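# Sort two balls into matching cups of a wooden puzzle

## Task

Place the big ball in the green cup and the little ball in the orange cup of the lidded wooden puzzle, and make sure the puzzle ends up lying flat on the table. Afterwards open the gripper and pull the arm away; anything that stays put only because the robot is holding it does not count.

## Robot and tools

ROBOT. One arm with six joints, listed from base to hand as waist, shoulder, elbow, wrist pitch, wrist yaw, wrist roll, ending in a two-finger parallel gripper. Joint ranges in rad: waist -3.054 to 3.054, shoulder 0.000 to 3.142, elbow 0.000 to 2.356, wrist pitch -1.571 to 1.571, wrist yaw -1.571 to 1.571, wrist roll -3.142 to 3.142. Friction in the joints can leave the hand short of where it was sent or slightly tilted, especially at long reach, and a very small command may produce no motion, so check position and orientation after each motion and correct tilt.

FRAMES. Reported poses are in the scene frame: origin on the tabletop directly beneath the arm base, +z up, +y to the left when facing along +x. The base itself may sit tilted. The gripper has its own axes: fingers extend along its +x, and they open and close along its y. end_effector_position is the point midway between the finger pads, roughly 3 to 4 cm short of the fingertips.

execute_actions(actions). actions is a list of actions run one after another; an empty list only fetches the current state and images. Each action is a table of up to 15 rows, one row per control step of 1/30 s; if fewer than 15 rows are given, the final row is repeated to fill the 15 steps. A row has 7 numbers, each in [-1, 1], ordered dx, dy, dz, rx, ry, rz, opening. The first six are an offset (not a pose) from the hand's measured pose at the start of that action, expressed in the gripper's own axes; every row in the table refers back to that same starting pose, not to the row before. For the first action in a call, the start is the last pose any result reported. Scale: 1.0 equals 0.6 m of translation or 180 degrees of rotation; rx, ry, rz form a single rotation vector. opening is absolute, not an offset: +1 is fully open (0.088 m), empty fingers touch near -0.80, and values down to -1 close no further. Closing from fully open needs at least about 0.5 s. Each step, the commanded pose is clipped to within 70 mm and 16 degrees of the measured pose; after an action the arm continues only to the last clipped pose, so large offsets need further actions. Position wins over orientation when both cannot be met.

move(target, speed, blocking). target is one 7-number row as above: an offset in gripper axes from the pose in the most recent result that showed one, plus an absolute opening (sent when the move begins). The hand follows a straight path lasting 0.5 to 10 s; if longer it stops after 10 s before arriving. Rotation takes the shorter direction. speed is the path's top speed in m/s, 0.002 to 0.5, default 0.25, with turning capped at twice that in rad/s; the real hand can overshoot that speed, particularly with the arm nearly straight. The path ignores obstacles: faster contact hits harder, and aiming further past a contact presses harder. blocking=false returns after 0.5 s while motion continues; until a result shows it has ended, other moves and action rows are refused, so call wait or stop. The result adds a move: line giving how it ended (done when at rest near target; otherwise off_target, moving, held, fault, etc.), limits applied (paced: the sent pose was clipped; held: a check blocked some steps, after which the arm may speed up sharply), and the remaining distance to target.

wait(seconds): 0 to 10 s, holding the last command; returns early if a running move ends. stop(): brakes a running move, needing room to decelerate; fingers keep moving. zoom_image(camera, region): camera is cam_head_left, cam_head_right, cam_high, cam_low or cam_wrist (all 896x504); region is [x0, y0, x1, y1] in pixels from the top-left, at most 504 by 504. finished_scene(scene): pass the current scene's number to end it irreversibly; it reports success. Replying without any tool call ends everything.

RESULTS. A state line gives end_effector_position (m), end_effector_quat_wxyz and velocities (m/s, rad/s) in the scene frame; the printed position can be off, more at long reach. Joint positions and Joint velocities list the six joints, then the finger-pad gap (m). Hand target is the pose the controller is currently driving toward. pose unreachable means the clearance check (which treats any mount block or post as arm) altered or blocked the command. grip_measured is the finger opening on the command scale; it can be off by about 1 mm throughout a scene and reads up to 0.061 narrower while squeezing something hard. To hold an object, command an opening about 0.07 below grip_measured (less for a gentler hold); items under about 3 mm wide get proportionally less force. Pad force tops out near 34 to 49 N. grip_effort_n is motor effort (negative closes, positive opens), capped near 83 N, with offset and noise; n/a when unavailable. Joint torques and External joint torques are noisy estimates, the latter including friction and held weight. Action calls also list step readings, with HELD where a row was held back. Camera calibration (K, distortion, T_world_to_cam) is supplied and may be a little off.

AVOID. Never push or knock anything off the table. Contact torque reaching a joint's load limit (waist 17.2, shoulder 21.3, elbow 21.3, wrist pitch 5.61, wrist yaw 5.59, wrist roll 5.24 N m, held weight included) causes a TORQUE FAULT: a 10 s halt and the rest of the call is skipped. Holding loads heats motors: MOTOR HOT appears from 50 °C, and at 95 °C an OVER-TEMPERATURE FAULT holds the arm, possibly cutting power so it drops. Avoid drops, slips, slams and hard pushes; move smoothly and efficiently. Loose objects may occasionally get nudged by outside disturbances. The simulation keeps running while you compose replies, with the robot holding its last command.

Each tool is called after "Call:" as name(argument=value, ...), one argument or row to a line, values as JSON.

## Session

I'll start by looking at the current state of the scene.

Call:
execute_actions(
  actions=[],
)

Scene clock: 0.00 s.
end_effector_position=(+0.2510, +0.3126, +0.2025) grip_measured=-0.222 grip_effort_n=n/a end_effector_quat_wxyz=(+0.192, +0.438, +0.843, -0.247) end_effector_velocity=(-0.000, -0.002, -0.001) end_effector_angular_velocity=(+0.002, -0.014, +0.013)
Joint positions: [ 0.582  2.879  1.896 -1.07  -0.393  2.03   0.028]
Joint velocities: [-0.002 -0.002 -0.002 -0.007  0.007 -0.022 -0.   ]
Joint torques (N m, as the arm reports them, + toward a larger angle): no reading
External joint torques (N m, as the arm's controller estimates them; a push from outside toward a larger angle lowers the number): no reading
Motor temperatures (°C, as the motors report them): [31 28 29 30 30 29]
Heat: hottest waist 31 °C (+0.0 °C/min).
Hand target: +0.251, +0.313, +0.203; +0.192, +0.438, +0.843, -0.247

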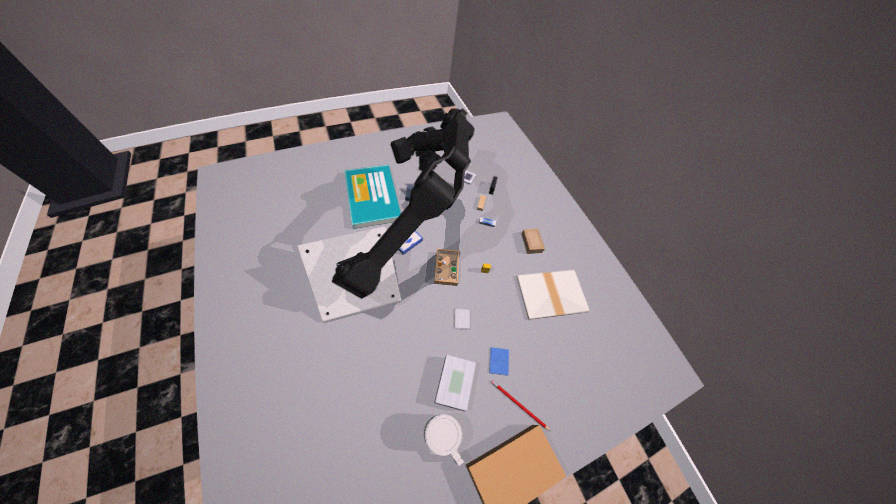

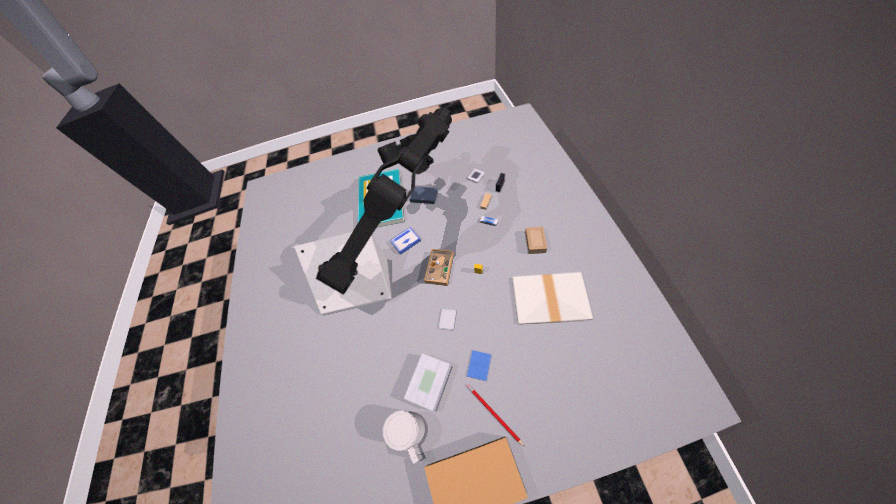

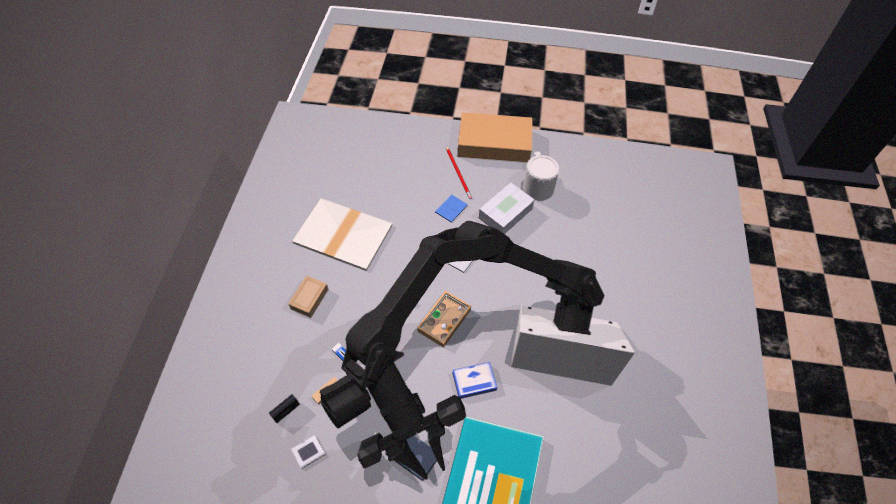

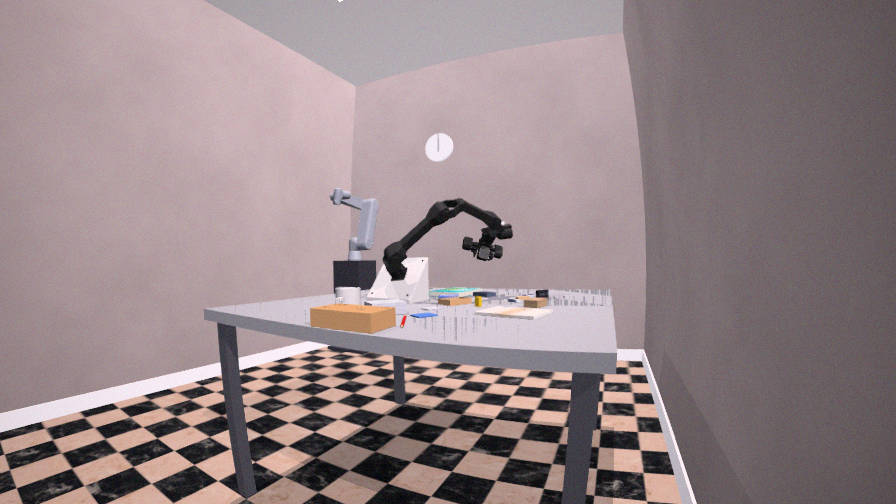

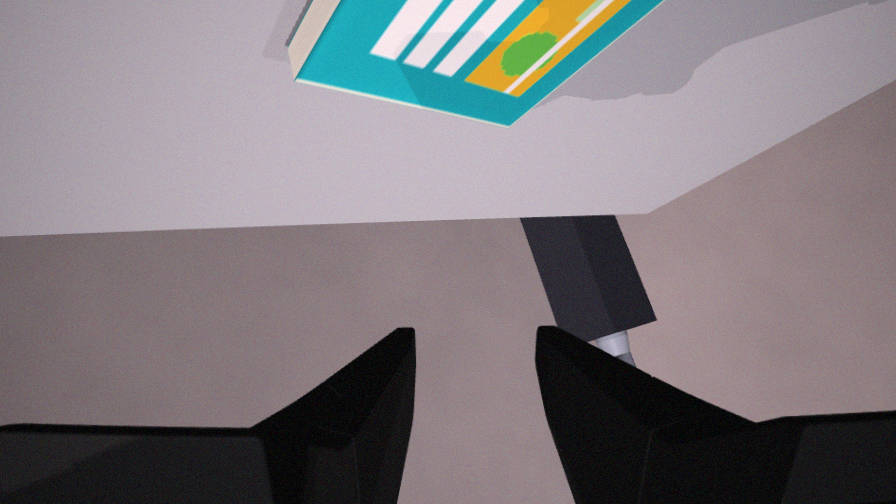

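Call:
zoom_image(
  camera="cam_high",
  region=[384, 270, 504, 360],
)

Call:
zoom_image(
  camera="cam_head_left",
  region=[400, 230, 500, 300],
)

Call:
zoom_image(
  camera="cam_head_right",
  region=[390, 230, 490, 300],
)

Call:
zoom_image(
  camera="cam_low",
  region=[350, 240, 550, 340],
)

Region (384, 270, 504, 360) of cam_high's 896x504 image, scaled by 4.200, with more detail than that image has; it fills the top 378 rows of this view, and the rest is white.

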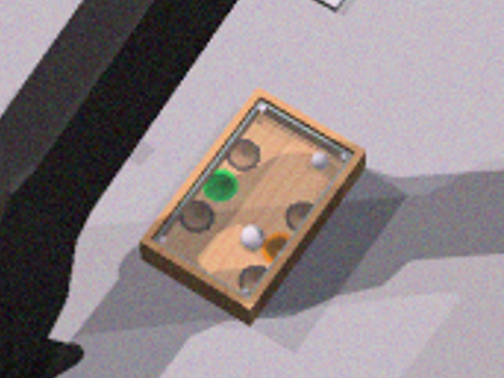

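Region (400, 230, 500, 300) of cam_head_left's 896x504 image, scaled by 5.040, with more detail than that image has; it fills the top 353 rows of this view, and the rest is white.

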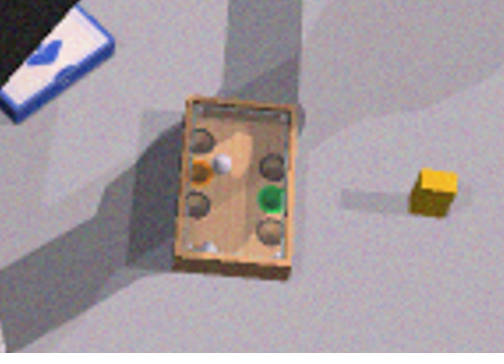

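Region (390, 230, 490, 300) of cam_head_right's 896x504 image, scaled by 5.040, with more detail than that image has; it fills the top 353 rows of this view, and the rest is white.

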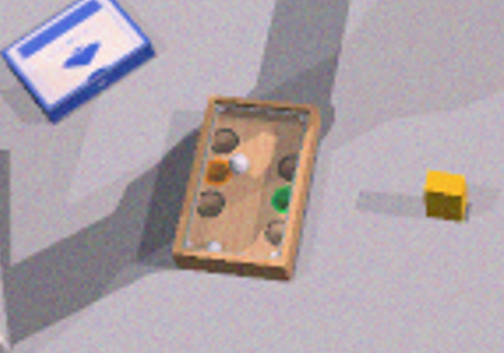

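Region (350, 240, 550, 340) of cam_low's 896x504 image, scaled by 2.520, with more detail than that image has.

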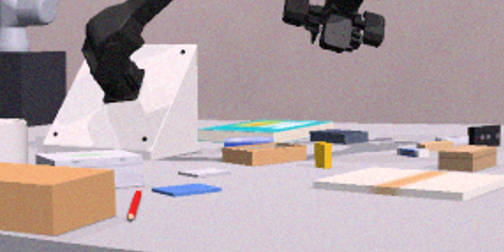

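Call:
move(
  target=[-0.362, -0.2655, 0.4338, -0.753, -0.340, -0.124, 1.0],
  speed=0.4,
)

Scene clock: 11.20 s.
end_effector_position=(+0.2670, -0.0582, +0.1469) grip_measured=+0.987 grip_effort_n=15.1 end_effector_quat_wxyz=(+0.727, -0.270, +0.421, +0.471) end_effector_velocity=(-0.001, -0.000, -0.000) end_effector_angular_velocity=(+0.020, -0.009, +0.007)
Joint positions: [ 0.062  1.533  0.874 -0.799  0.38  -1.091  0.087]
Joint velocities: [-0.012 -0.012 -0.007  0.007 -0.022 -0.022 -0.   ]
Joint torques (N m, as the arm reports them, + toward a larger angle): [ 4.07 -3.63  3.44  0.88 -0.59 -0.16]
External joint torques (N m, as the arm's controller estimates them; a push from outside toward a larger angle lowers the number): [-0.1  -0.91 -0.57  0.32 -0.24 -0.16]
Motor temperatures (°C, as the motors report them): [33 30 30 30 30 29]
Heat: hottest waist 33 °C (+10.7 °C/min).
Hand target: +0.266, -0.058, +0.147; +0.728, -0.270, +0.418, +0.472
Off the commanded pose: 0.004 m, 1 deg.
move: done
camera_calibration (this result's frames):
cam_wrist: T_world_to_cam=[[0.901021, -0.433758, 0.00398379, -0.252599], [-0.424895, -0.884384, -0.193205, 0.12148], [0.0873276, 0.172389, -0.98115, 0.205765], [0, 0, 0, 1]] pos_world=[0.261244, -0.0376039, 0.226363]

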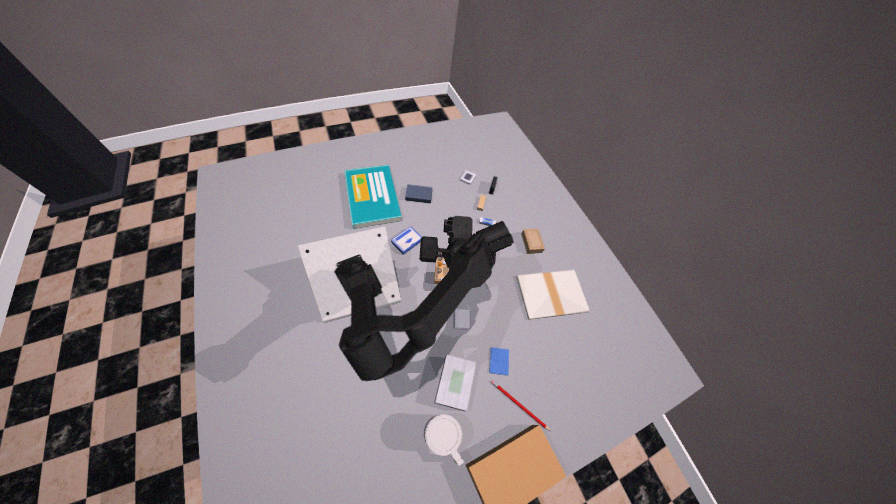

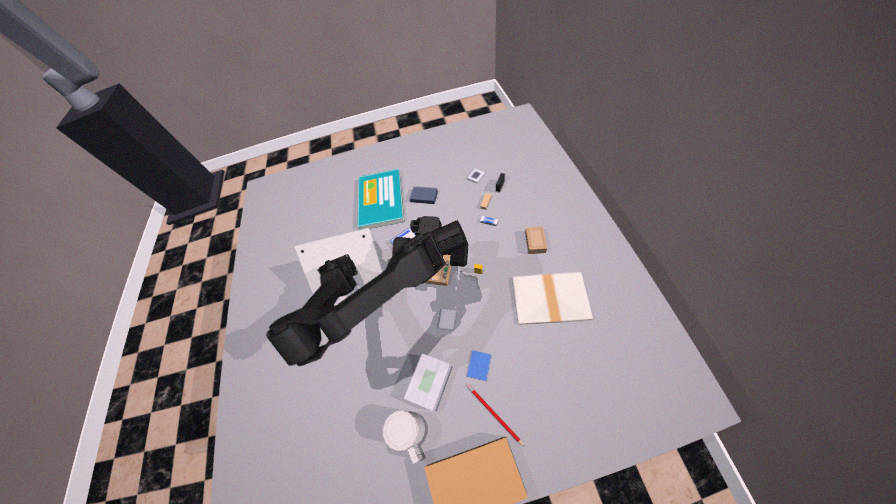

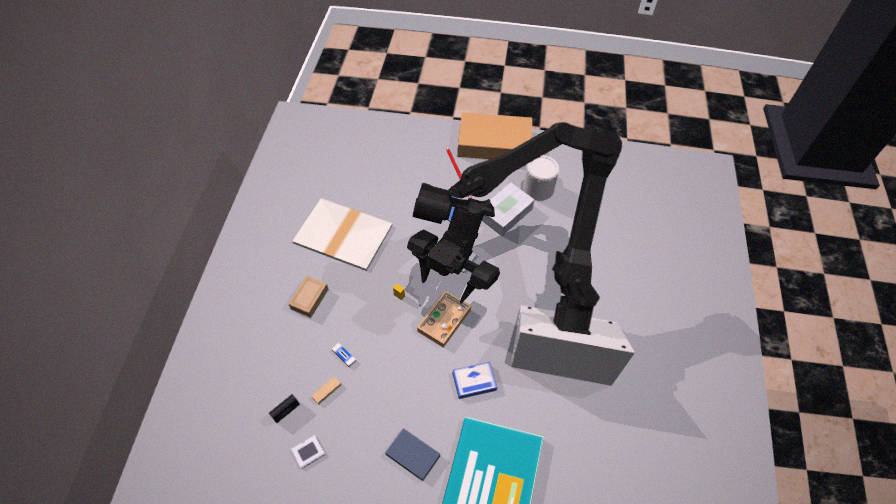

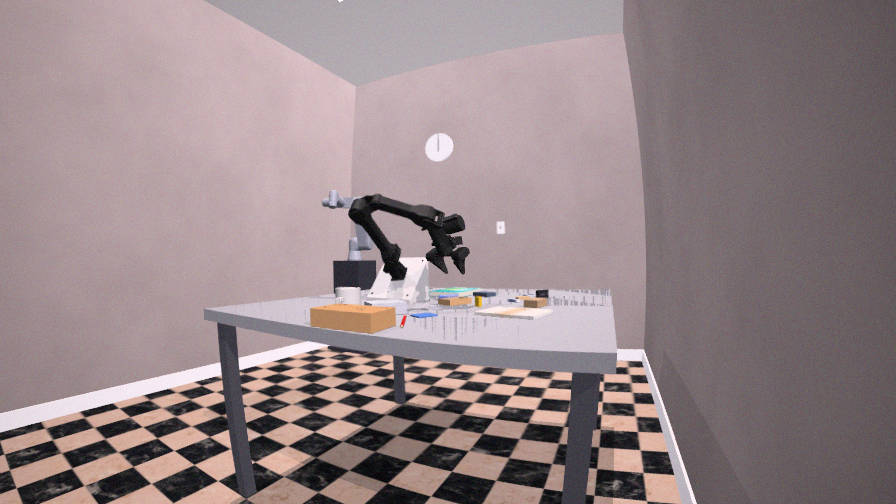

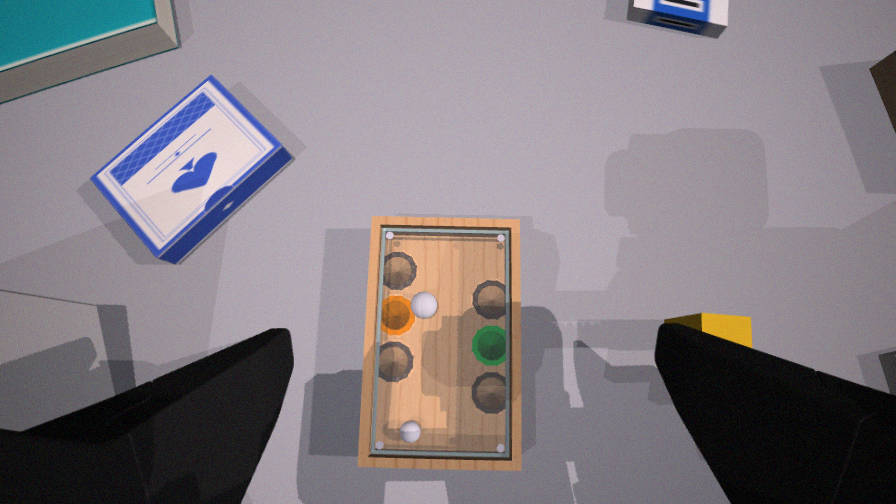

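Call:
zoom_image(
  camera="cam_wrist",
  region=[300, 200, 580, 480],
)

Region (300, 200, 580, 480) of cam_wrist's 896x504 image, scaled by 1.800, with more detail than that image has.

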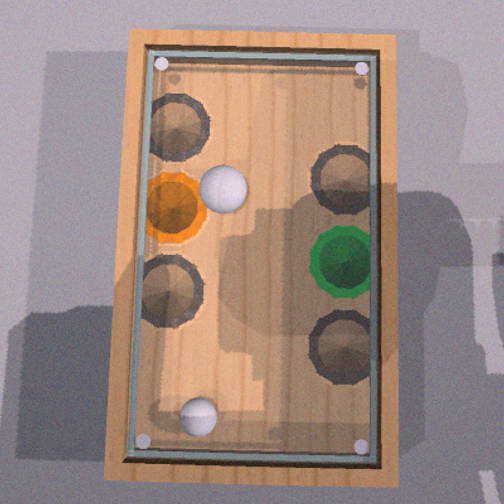

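Call:
move(
  target=[0.0758, 0.016, -0.0755, 0.012, 0.0, -0.0069, 1.0],
  speed=0.15,
)

Scene clock: 14.43 s.
end_effector_position=(+0.2521, -0.0687, +0.0848) grip_measured=+0.987 grip_effort_n=14.7 end_effector_quat_wxyz=(+0.734, -0.261, +0.430, +0.456) end_effector_velocity=(-0.003, -0.000, -0.004) end_effector_angular_velocity=(+0.006, +0.010, -0.002)
Joint positions: [-0.152  1.496  0.684 -0.549  0.357 -1.285  0.087]
Joint velocities: [-0.017 -0.002 -0.012  0.007 -0.007 -0.007  0.   ]
Joint torques (N m, as the arm reports them, + toward a larger angle): [ 3.72 -3.94  2.86  0.73 -0.61 -0.16]
External joint torques (N m, as the arm's controller estimates them; a push from outside toward a larger angle lowers the number): [-0.11 -0.95 -0.44  0.33 -0.24 -0.16]
Motor temperatures (°C, as the motors report them): [33 30 30 30 30 29]
Heat: hottest waist 33 °C (+8.3 °C/min).
Hand target: +0.251, -0.069, +0.085; +0.736, -0.261, +0.427, +0.456
Off the commanded pose: 0.001 m, 0 deg.
move: done
camera_calibration (this result's frames):
cam_wrist: T_world_to_cam=[[0.882303, -0.470682, -0.00053023, -0.241041], [-0.462429, -0.86662, -0.187427, 0.104013], [0.087759, 0.165612, -0.982278, 0.147469], [0, 0, 0, 1]] pos_world=[0.247828, -0.0477361, 0.164222]

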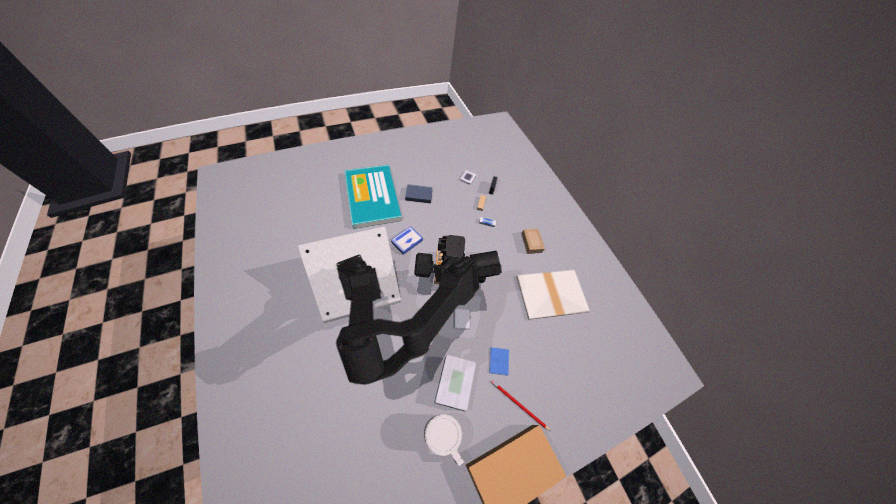

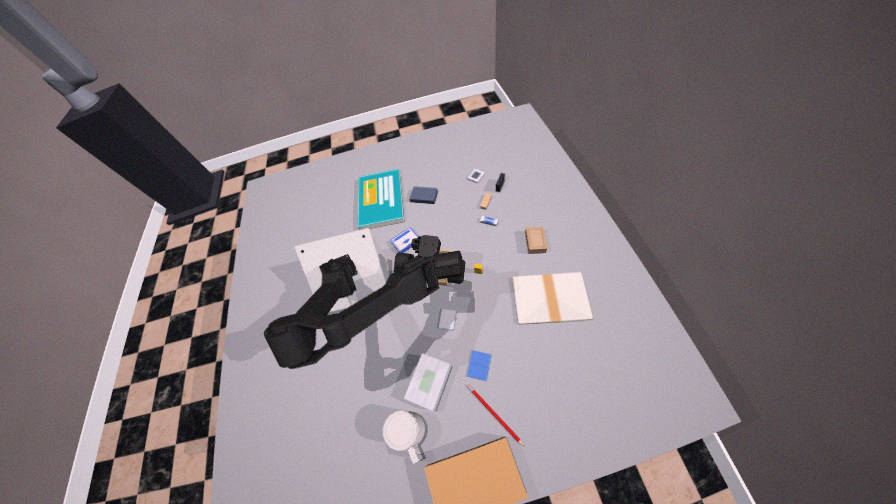

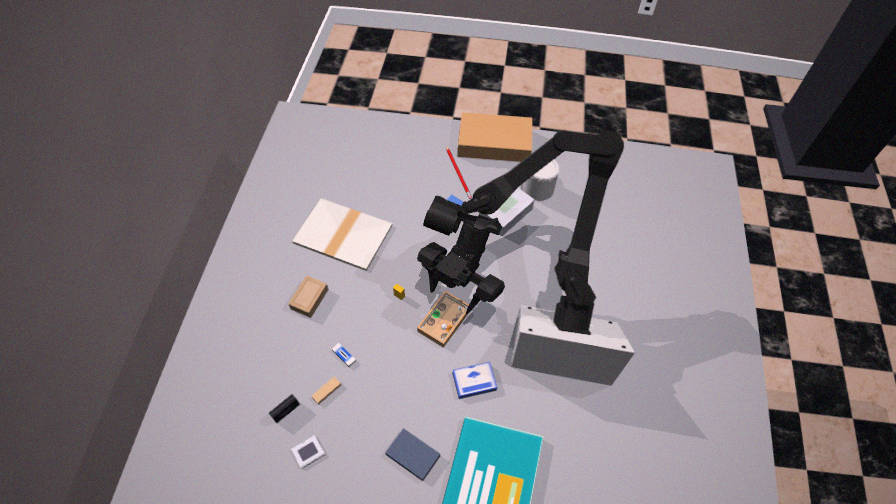

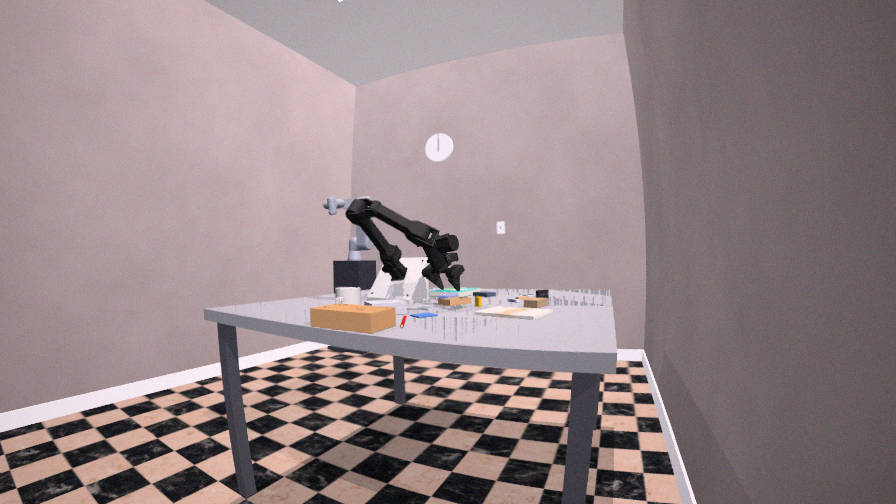

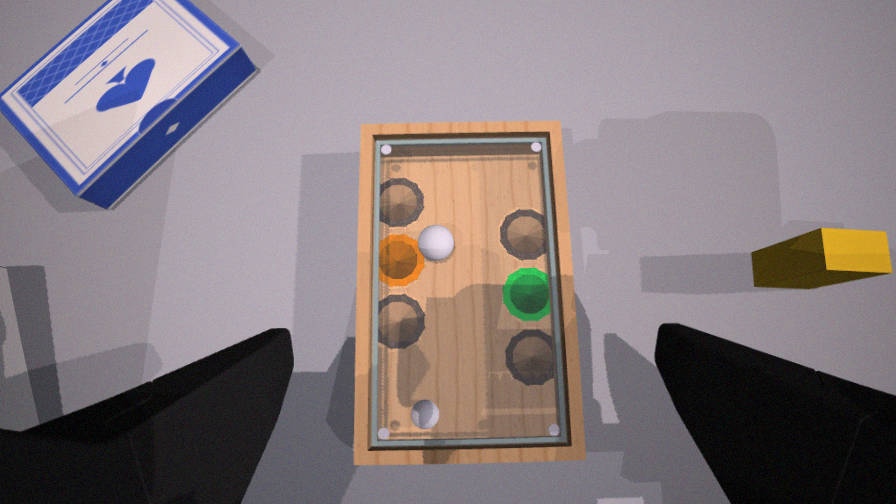

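Call:
move(
  target=[0.0649, -0.0007, -0.0369, 0.0, 0.0, 0.0, 1.0],
  speed=0.06,
)

Scene clock: 16.90 s.
end_effector_position=(+0.2539, -0.0710, +0.0417) grip_measured=+0.987 grip_effort_n=14.7 end_effector_quat_wxyz=(+0.736, -0.261, +0.431, +0.452) end_effector_velocity=(+0.001, +0.002, -0.000) end_effector_angular_velocity=(+0.019, -0.007, +0.001)
Joint positions: [-0.296  1.579  0.623 -0.348  0.327 -1.431  0.087]
Joint velocities: [-0.007  0.002 -0.002  0.007 -0.022 -0.007 -0.   ]
Joint torques (N m, as the arm reports them, + toward a larger angle): [ 3.91 -2.78  2.13  0.61 -0.62 -0.17]
External joint torques (N m, as the arm's controller estimates them; a push from outside toward a larger angle lowers the number): [-0.08  0.67 -0.45  0.31 -0.23 -0.17]
Motor temperatures (°C, as the motors report them): [33 30 30 30 30 29]
Heat: hottest waist 33 °C (+7.1 °C/min).
Hand target: +0.252, -0.069, +0.040; +0.734, -0.261, +0.430, +0.456
Off the commanded pose: 0.003 m, 1 deg.
move: done
camera_calibration (this result's frames):
cam_wrist: T_world_to_cam=[[0.878368, -0.477973, 0.00331543, -0.243339], [-0.469237, -0.863594, -0.184448, 0.0966607], [0.0910242, 0.160457, -0.982837, 0.104188], [0, 0, 0, 1]] pos_world=[0.249614, -0.0495514, 0.121035]

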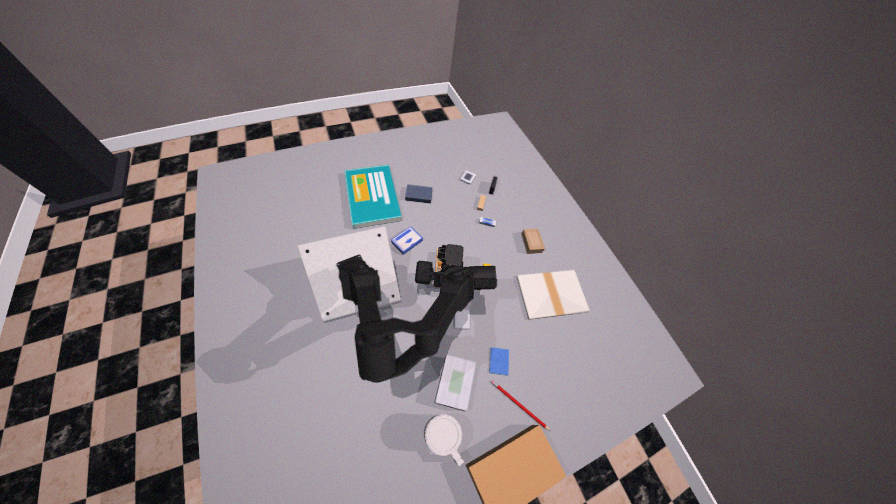

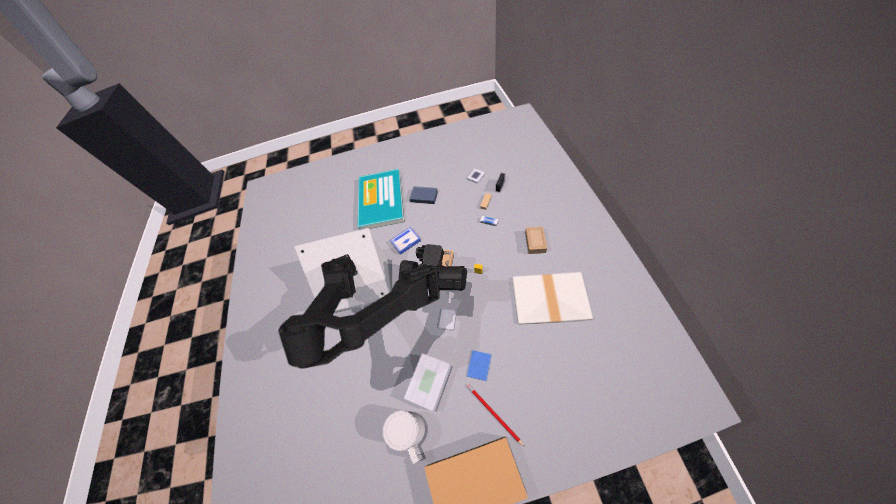

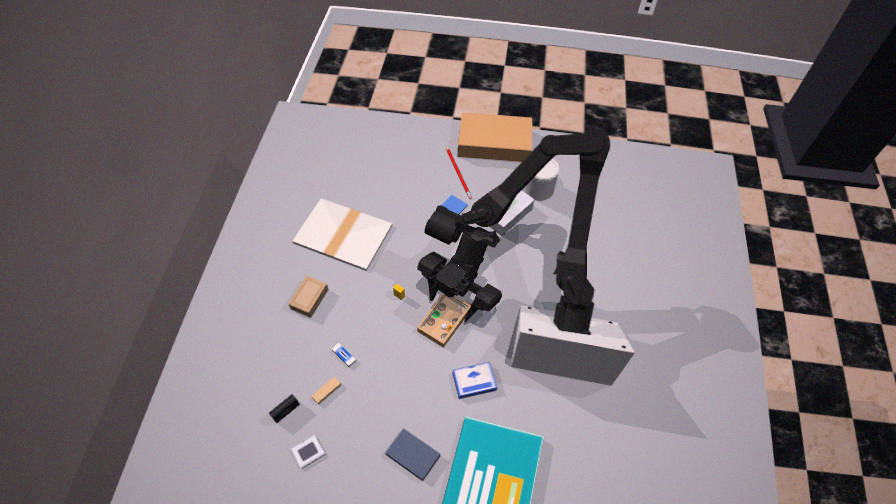

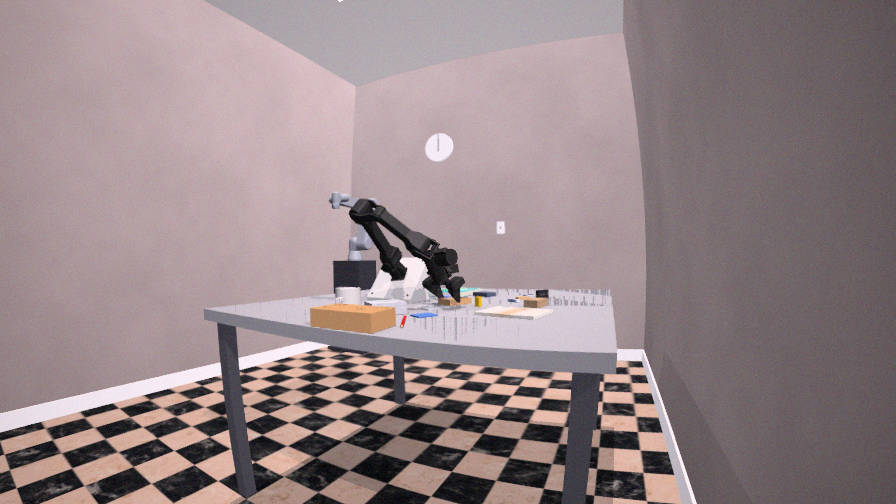

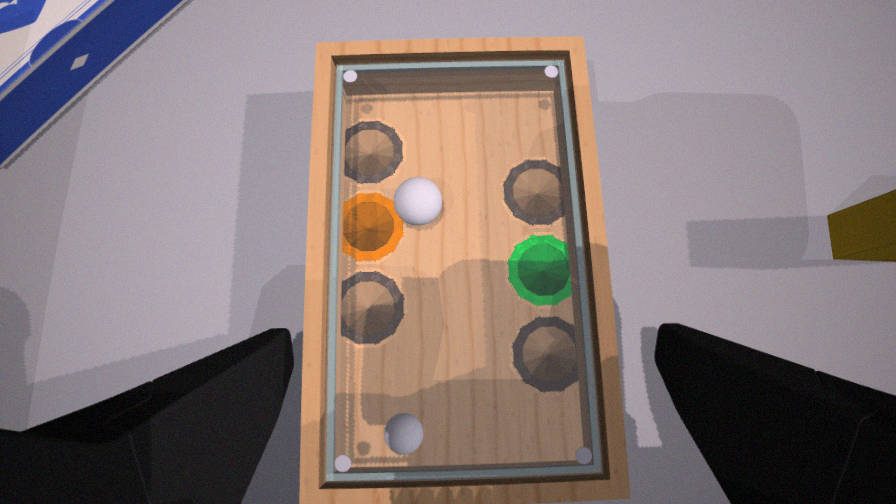

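Call:
zoom_image(
  camera="cam_low",
  region=[410, 260, 500, 320],
)

Region (410, 260, 500, 320) of cam_low's 896x504 image, scaled by 5.600, with more detail than that image has.

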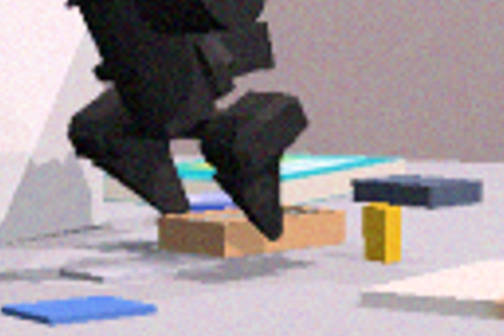

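Call:
move(
  target=[0.0116, 0.005, -0.0066, 0.0, 0.0, 0.0, 1.0],
  speed=0.03,
)

Scene clock: 18.13 s.
end_effector_position=(+0.2529, -0.0719, +0.0355) grip_measured=+0.987 grip_effort_n=14.7 end_effector_quat_wxyz=(+0.738, -0.262, +0.432, +0.447) end_effector_velocity=(-0.003, +0.001, -0.002) end_effector_angular_velocity=(+0.005, +0.001, +0.024)
Joint positions: [-0.317  1.585  0.607 -0.311  0.326 -1.45   0.087]
Joint velocities: [-0.007  0.002 -0.002 -0.007 -0.007 -0.022 -0.   ]
Joint torques (N m, as the arm reports them, + toward a larger angle): [ 3.75 -2.78  2.02  0.59 -0.63 -0.15]
External joint torques (N m, as the arm's controller estimates them; a push from outside toward a larger angle lowers the number): [-0.18  0.62 -0.37  0.32 -0.25 -0.16]
Motor temperatures (°C, as the motors report them): [34 30 30 30 30 29]
Heat: hottest waist 34 °C (+9.9 °C/min).
Hand target: +0.251, -0.070, +0.034; +0.736, -0.261, +0.431, +0.452
Off the commanded pose: 0.003 m, 1 deg.
move: done
camera_calibration (this result's frames):
cam_wrist: T_world_to_cam=[[0.874282, -0.485347, 0.00832403, -0.242612], [-0.475978, -0.86052, -0.181522, 0.0960331], [0.0952639, 0.154739, -0.983352, 0.0968821], [0, 0, 0, 1]] pos_world=[0.248591, -0.0501038, 0.114721]

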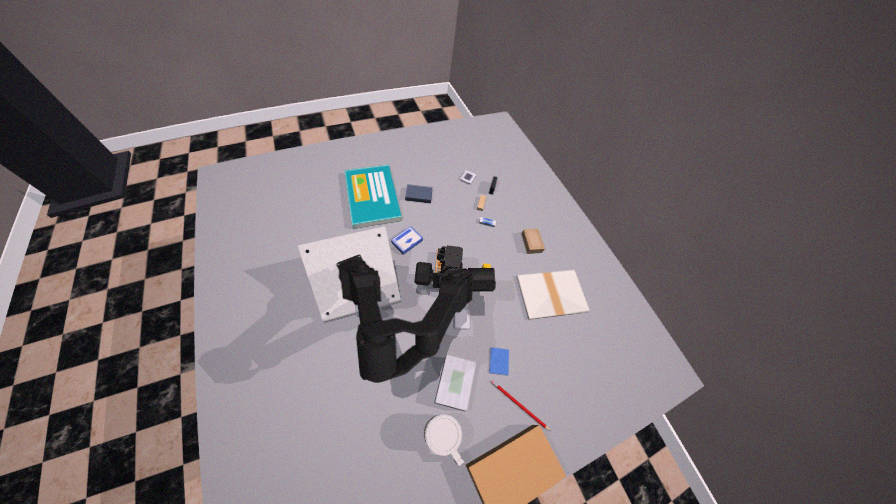

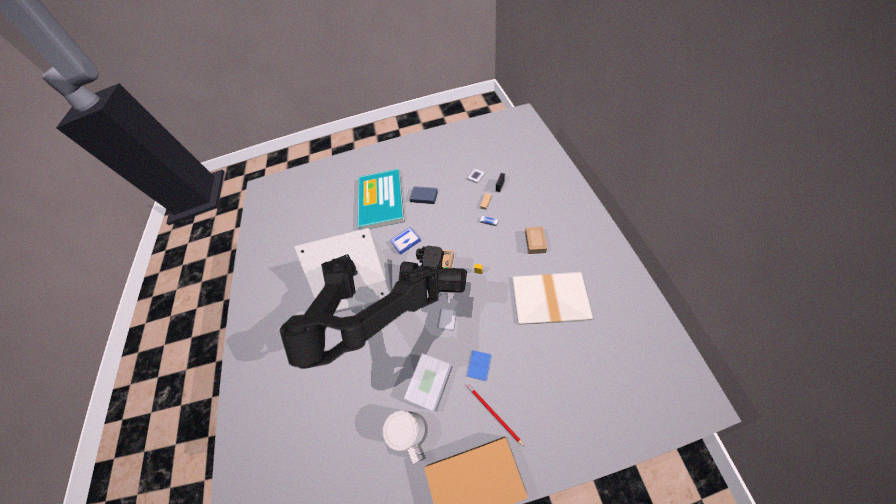

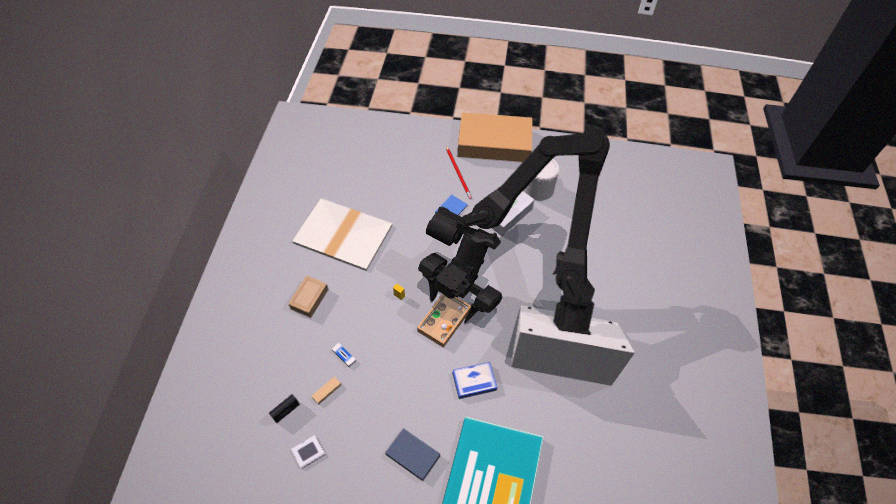

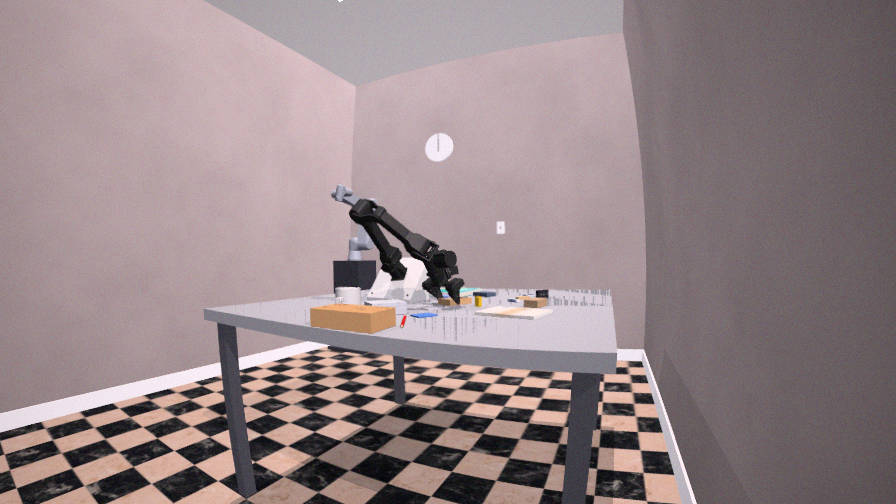

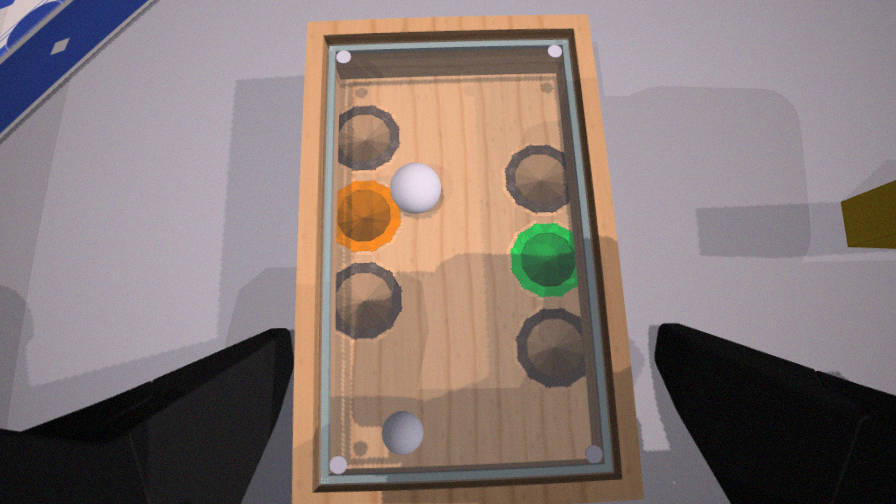

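Call:
execute_actions(
  actions=[
    [[0.001, 0.004, -0.0006, -0.002, 0, 0.001, 1.0], [0.002, 0.007, -0.001, -0.004, 0, 0.002, 1.0], [0.0022, 0.010, -0.0012, -0.0055, 0, 0.0031, 1.0]],
  ],
)

Scene clock: 19.17 s.
end_effector_position=(+0.2487, -0.0690, +0.0338) grip_measured=+0.987 grip_effort_n=15.1 end_effector_quat_wxyz=(+0.733, -0.265, +0.431, +0.454) end_effector_velocity=(-0.002, +0.001, +0.000) end_effector_angular_velocity=(+0.007, +0.001, +0.011)
Joint positions: [-0.318  1.585  0.594 -0.309  0.325 -1.462  0.087]
Joint velocities: [-0.002 -0.002 -0.002 -0.007 -0.007 -0.007 -0.   ]
Joint torques (N m, as the arm reports them, + toward a larger angle): [ 3.81 -4.04  2.11  0.45 -0.49 -0.17]
External joint torques (N m, as the arm's controller estimates them; a push from outside toward a larger angle lowers the number): [-0.08 -0.67 -0.25  0.18 -0.11 -0.17]
Motor temperatures (°C, as the motors report them): [34 30 30 30 30 29]
Heat: hottest waist 34 °C (+9.4 °C/min).
Hand target: +0.247, -0.069, +0.034; +0.733, -0.266, +0.430, +0.455
Off the commanded pose: 0.001 m, 0 deg.
Step readings (end_effector_position):
0: (+0.2528, -0.0719, +0.0351)
1: (+0.2528, -0.0719, +0.0351)
2: (+0.2526, -0.0717, +0.0350)
4: (+0.2514, -0.0709, +0.0346)
8: (+0.2492, -0.0694, +0.0340)
15: end_effector_position above
camera_calibration (this result's frames):
cam_wrist: T_world_to_cam=[[0.882916, -0.469497, 0.00569523, -0.238397], [-0.460904, -0.868944, -0.18029, 0.0918442], [0.0895943, 0.156556, -0.983597, 0.0967176], [0, 0, 0, 1]] pos_world=[0.24415, -0.0472609, 0.113047]

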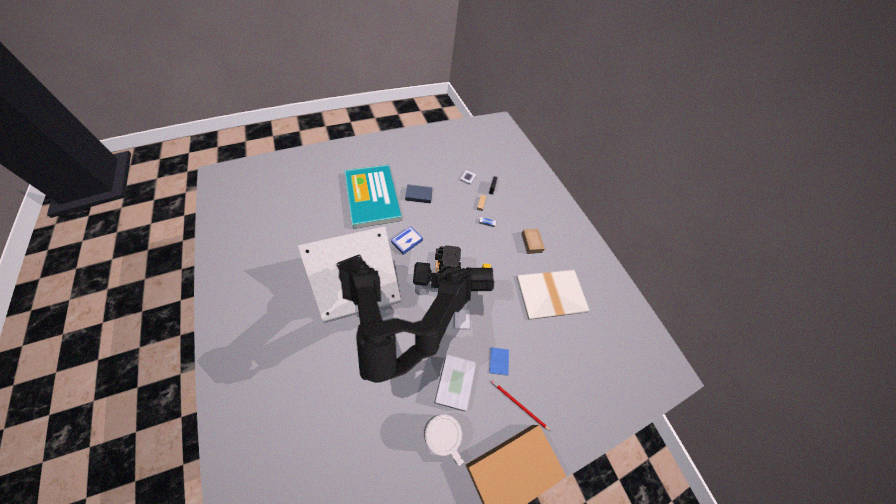

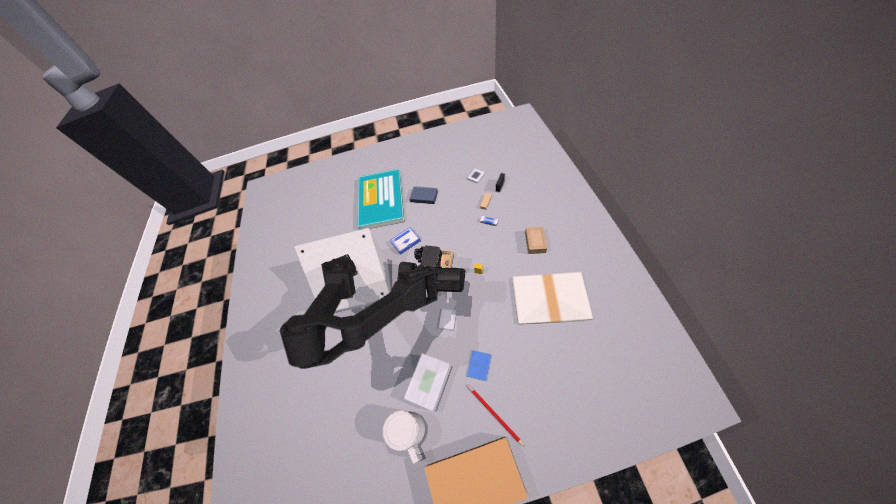

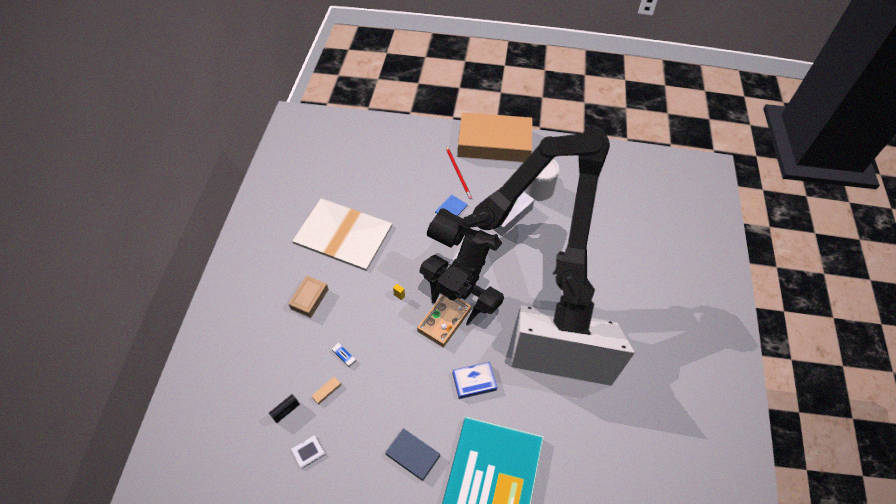

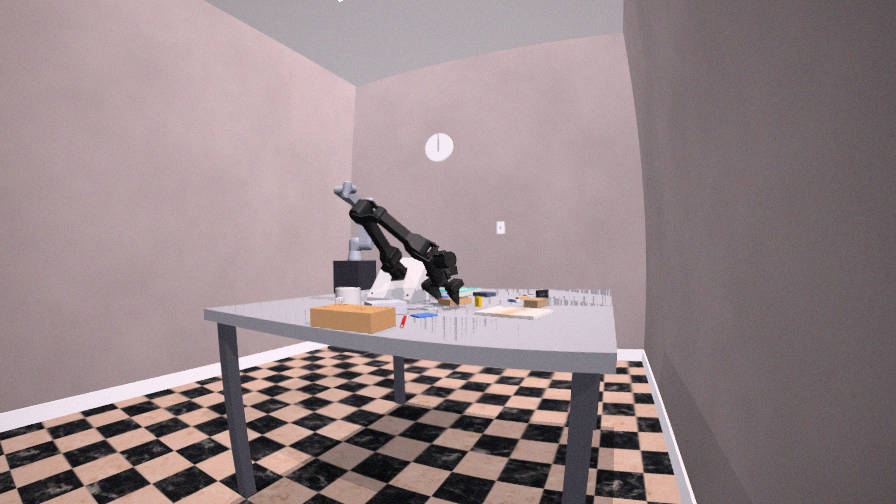

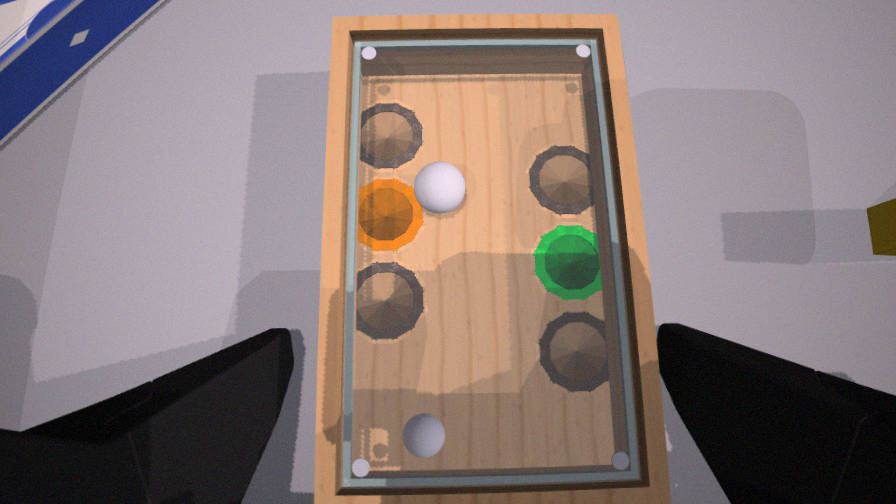

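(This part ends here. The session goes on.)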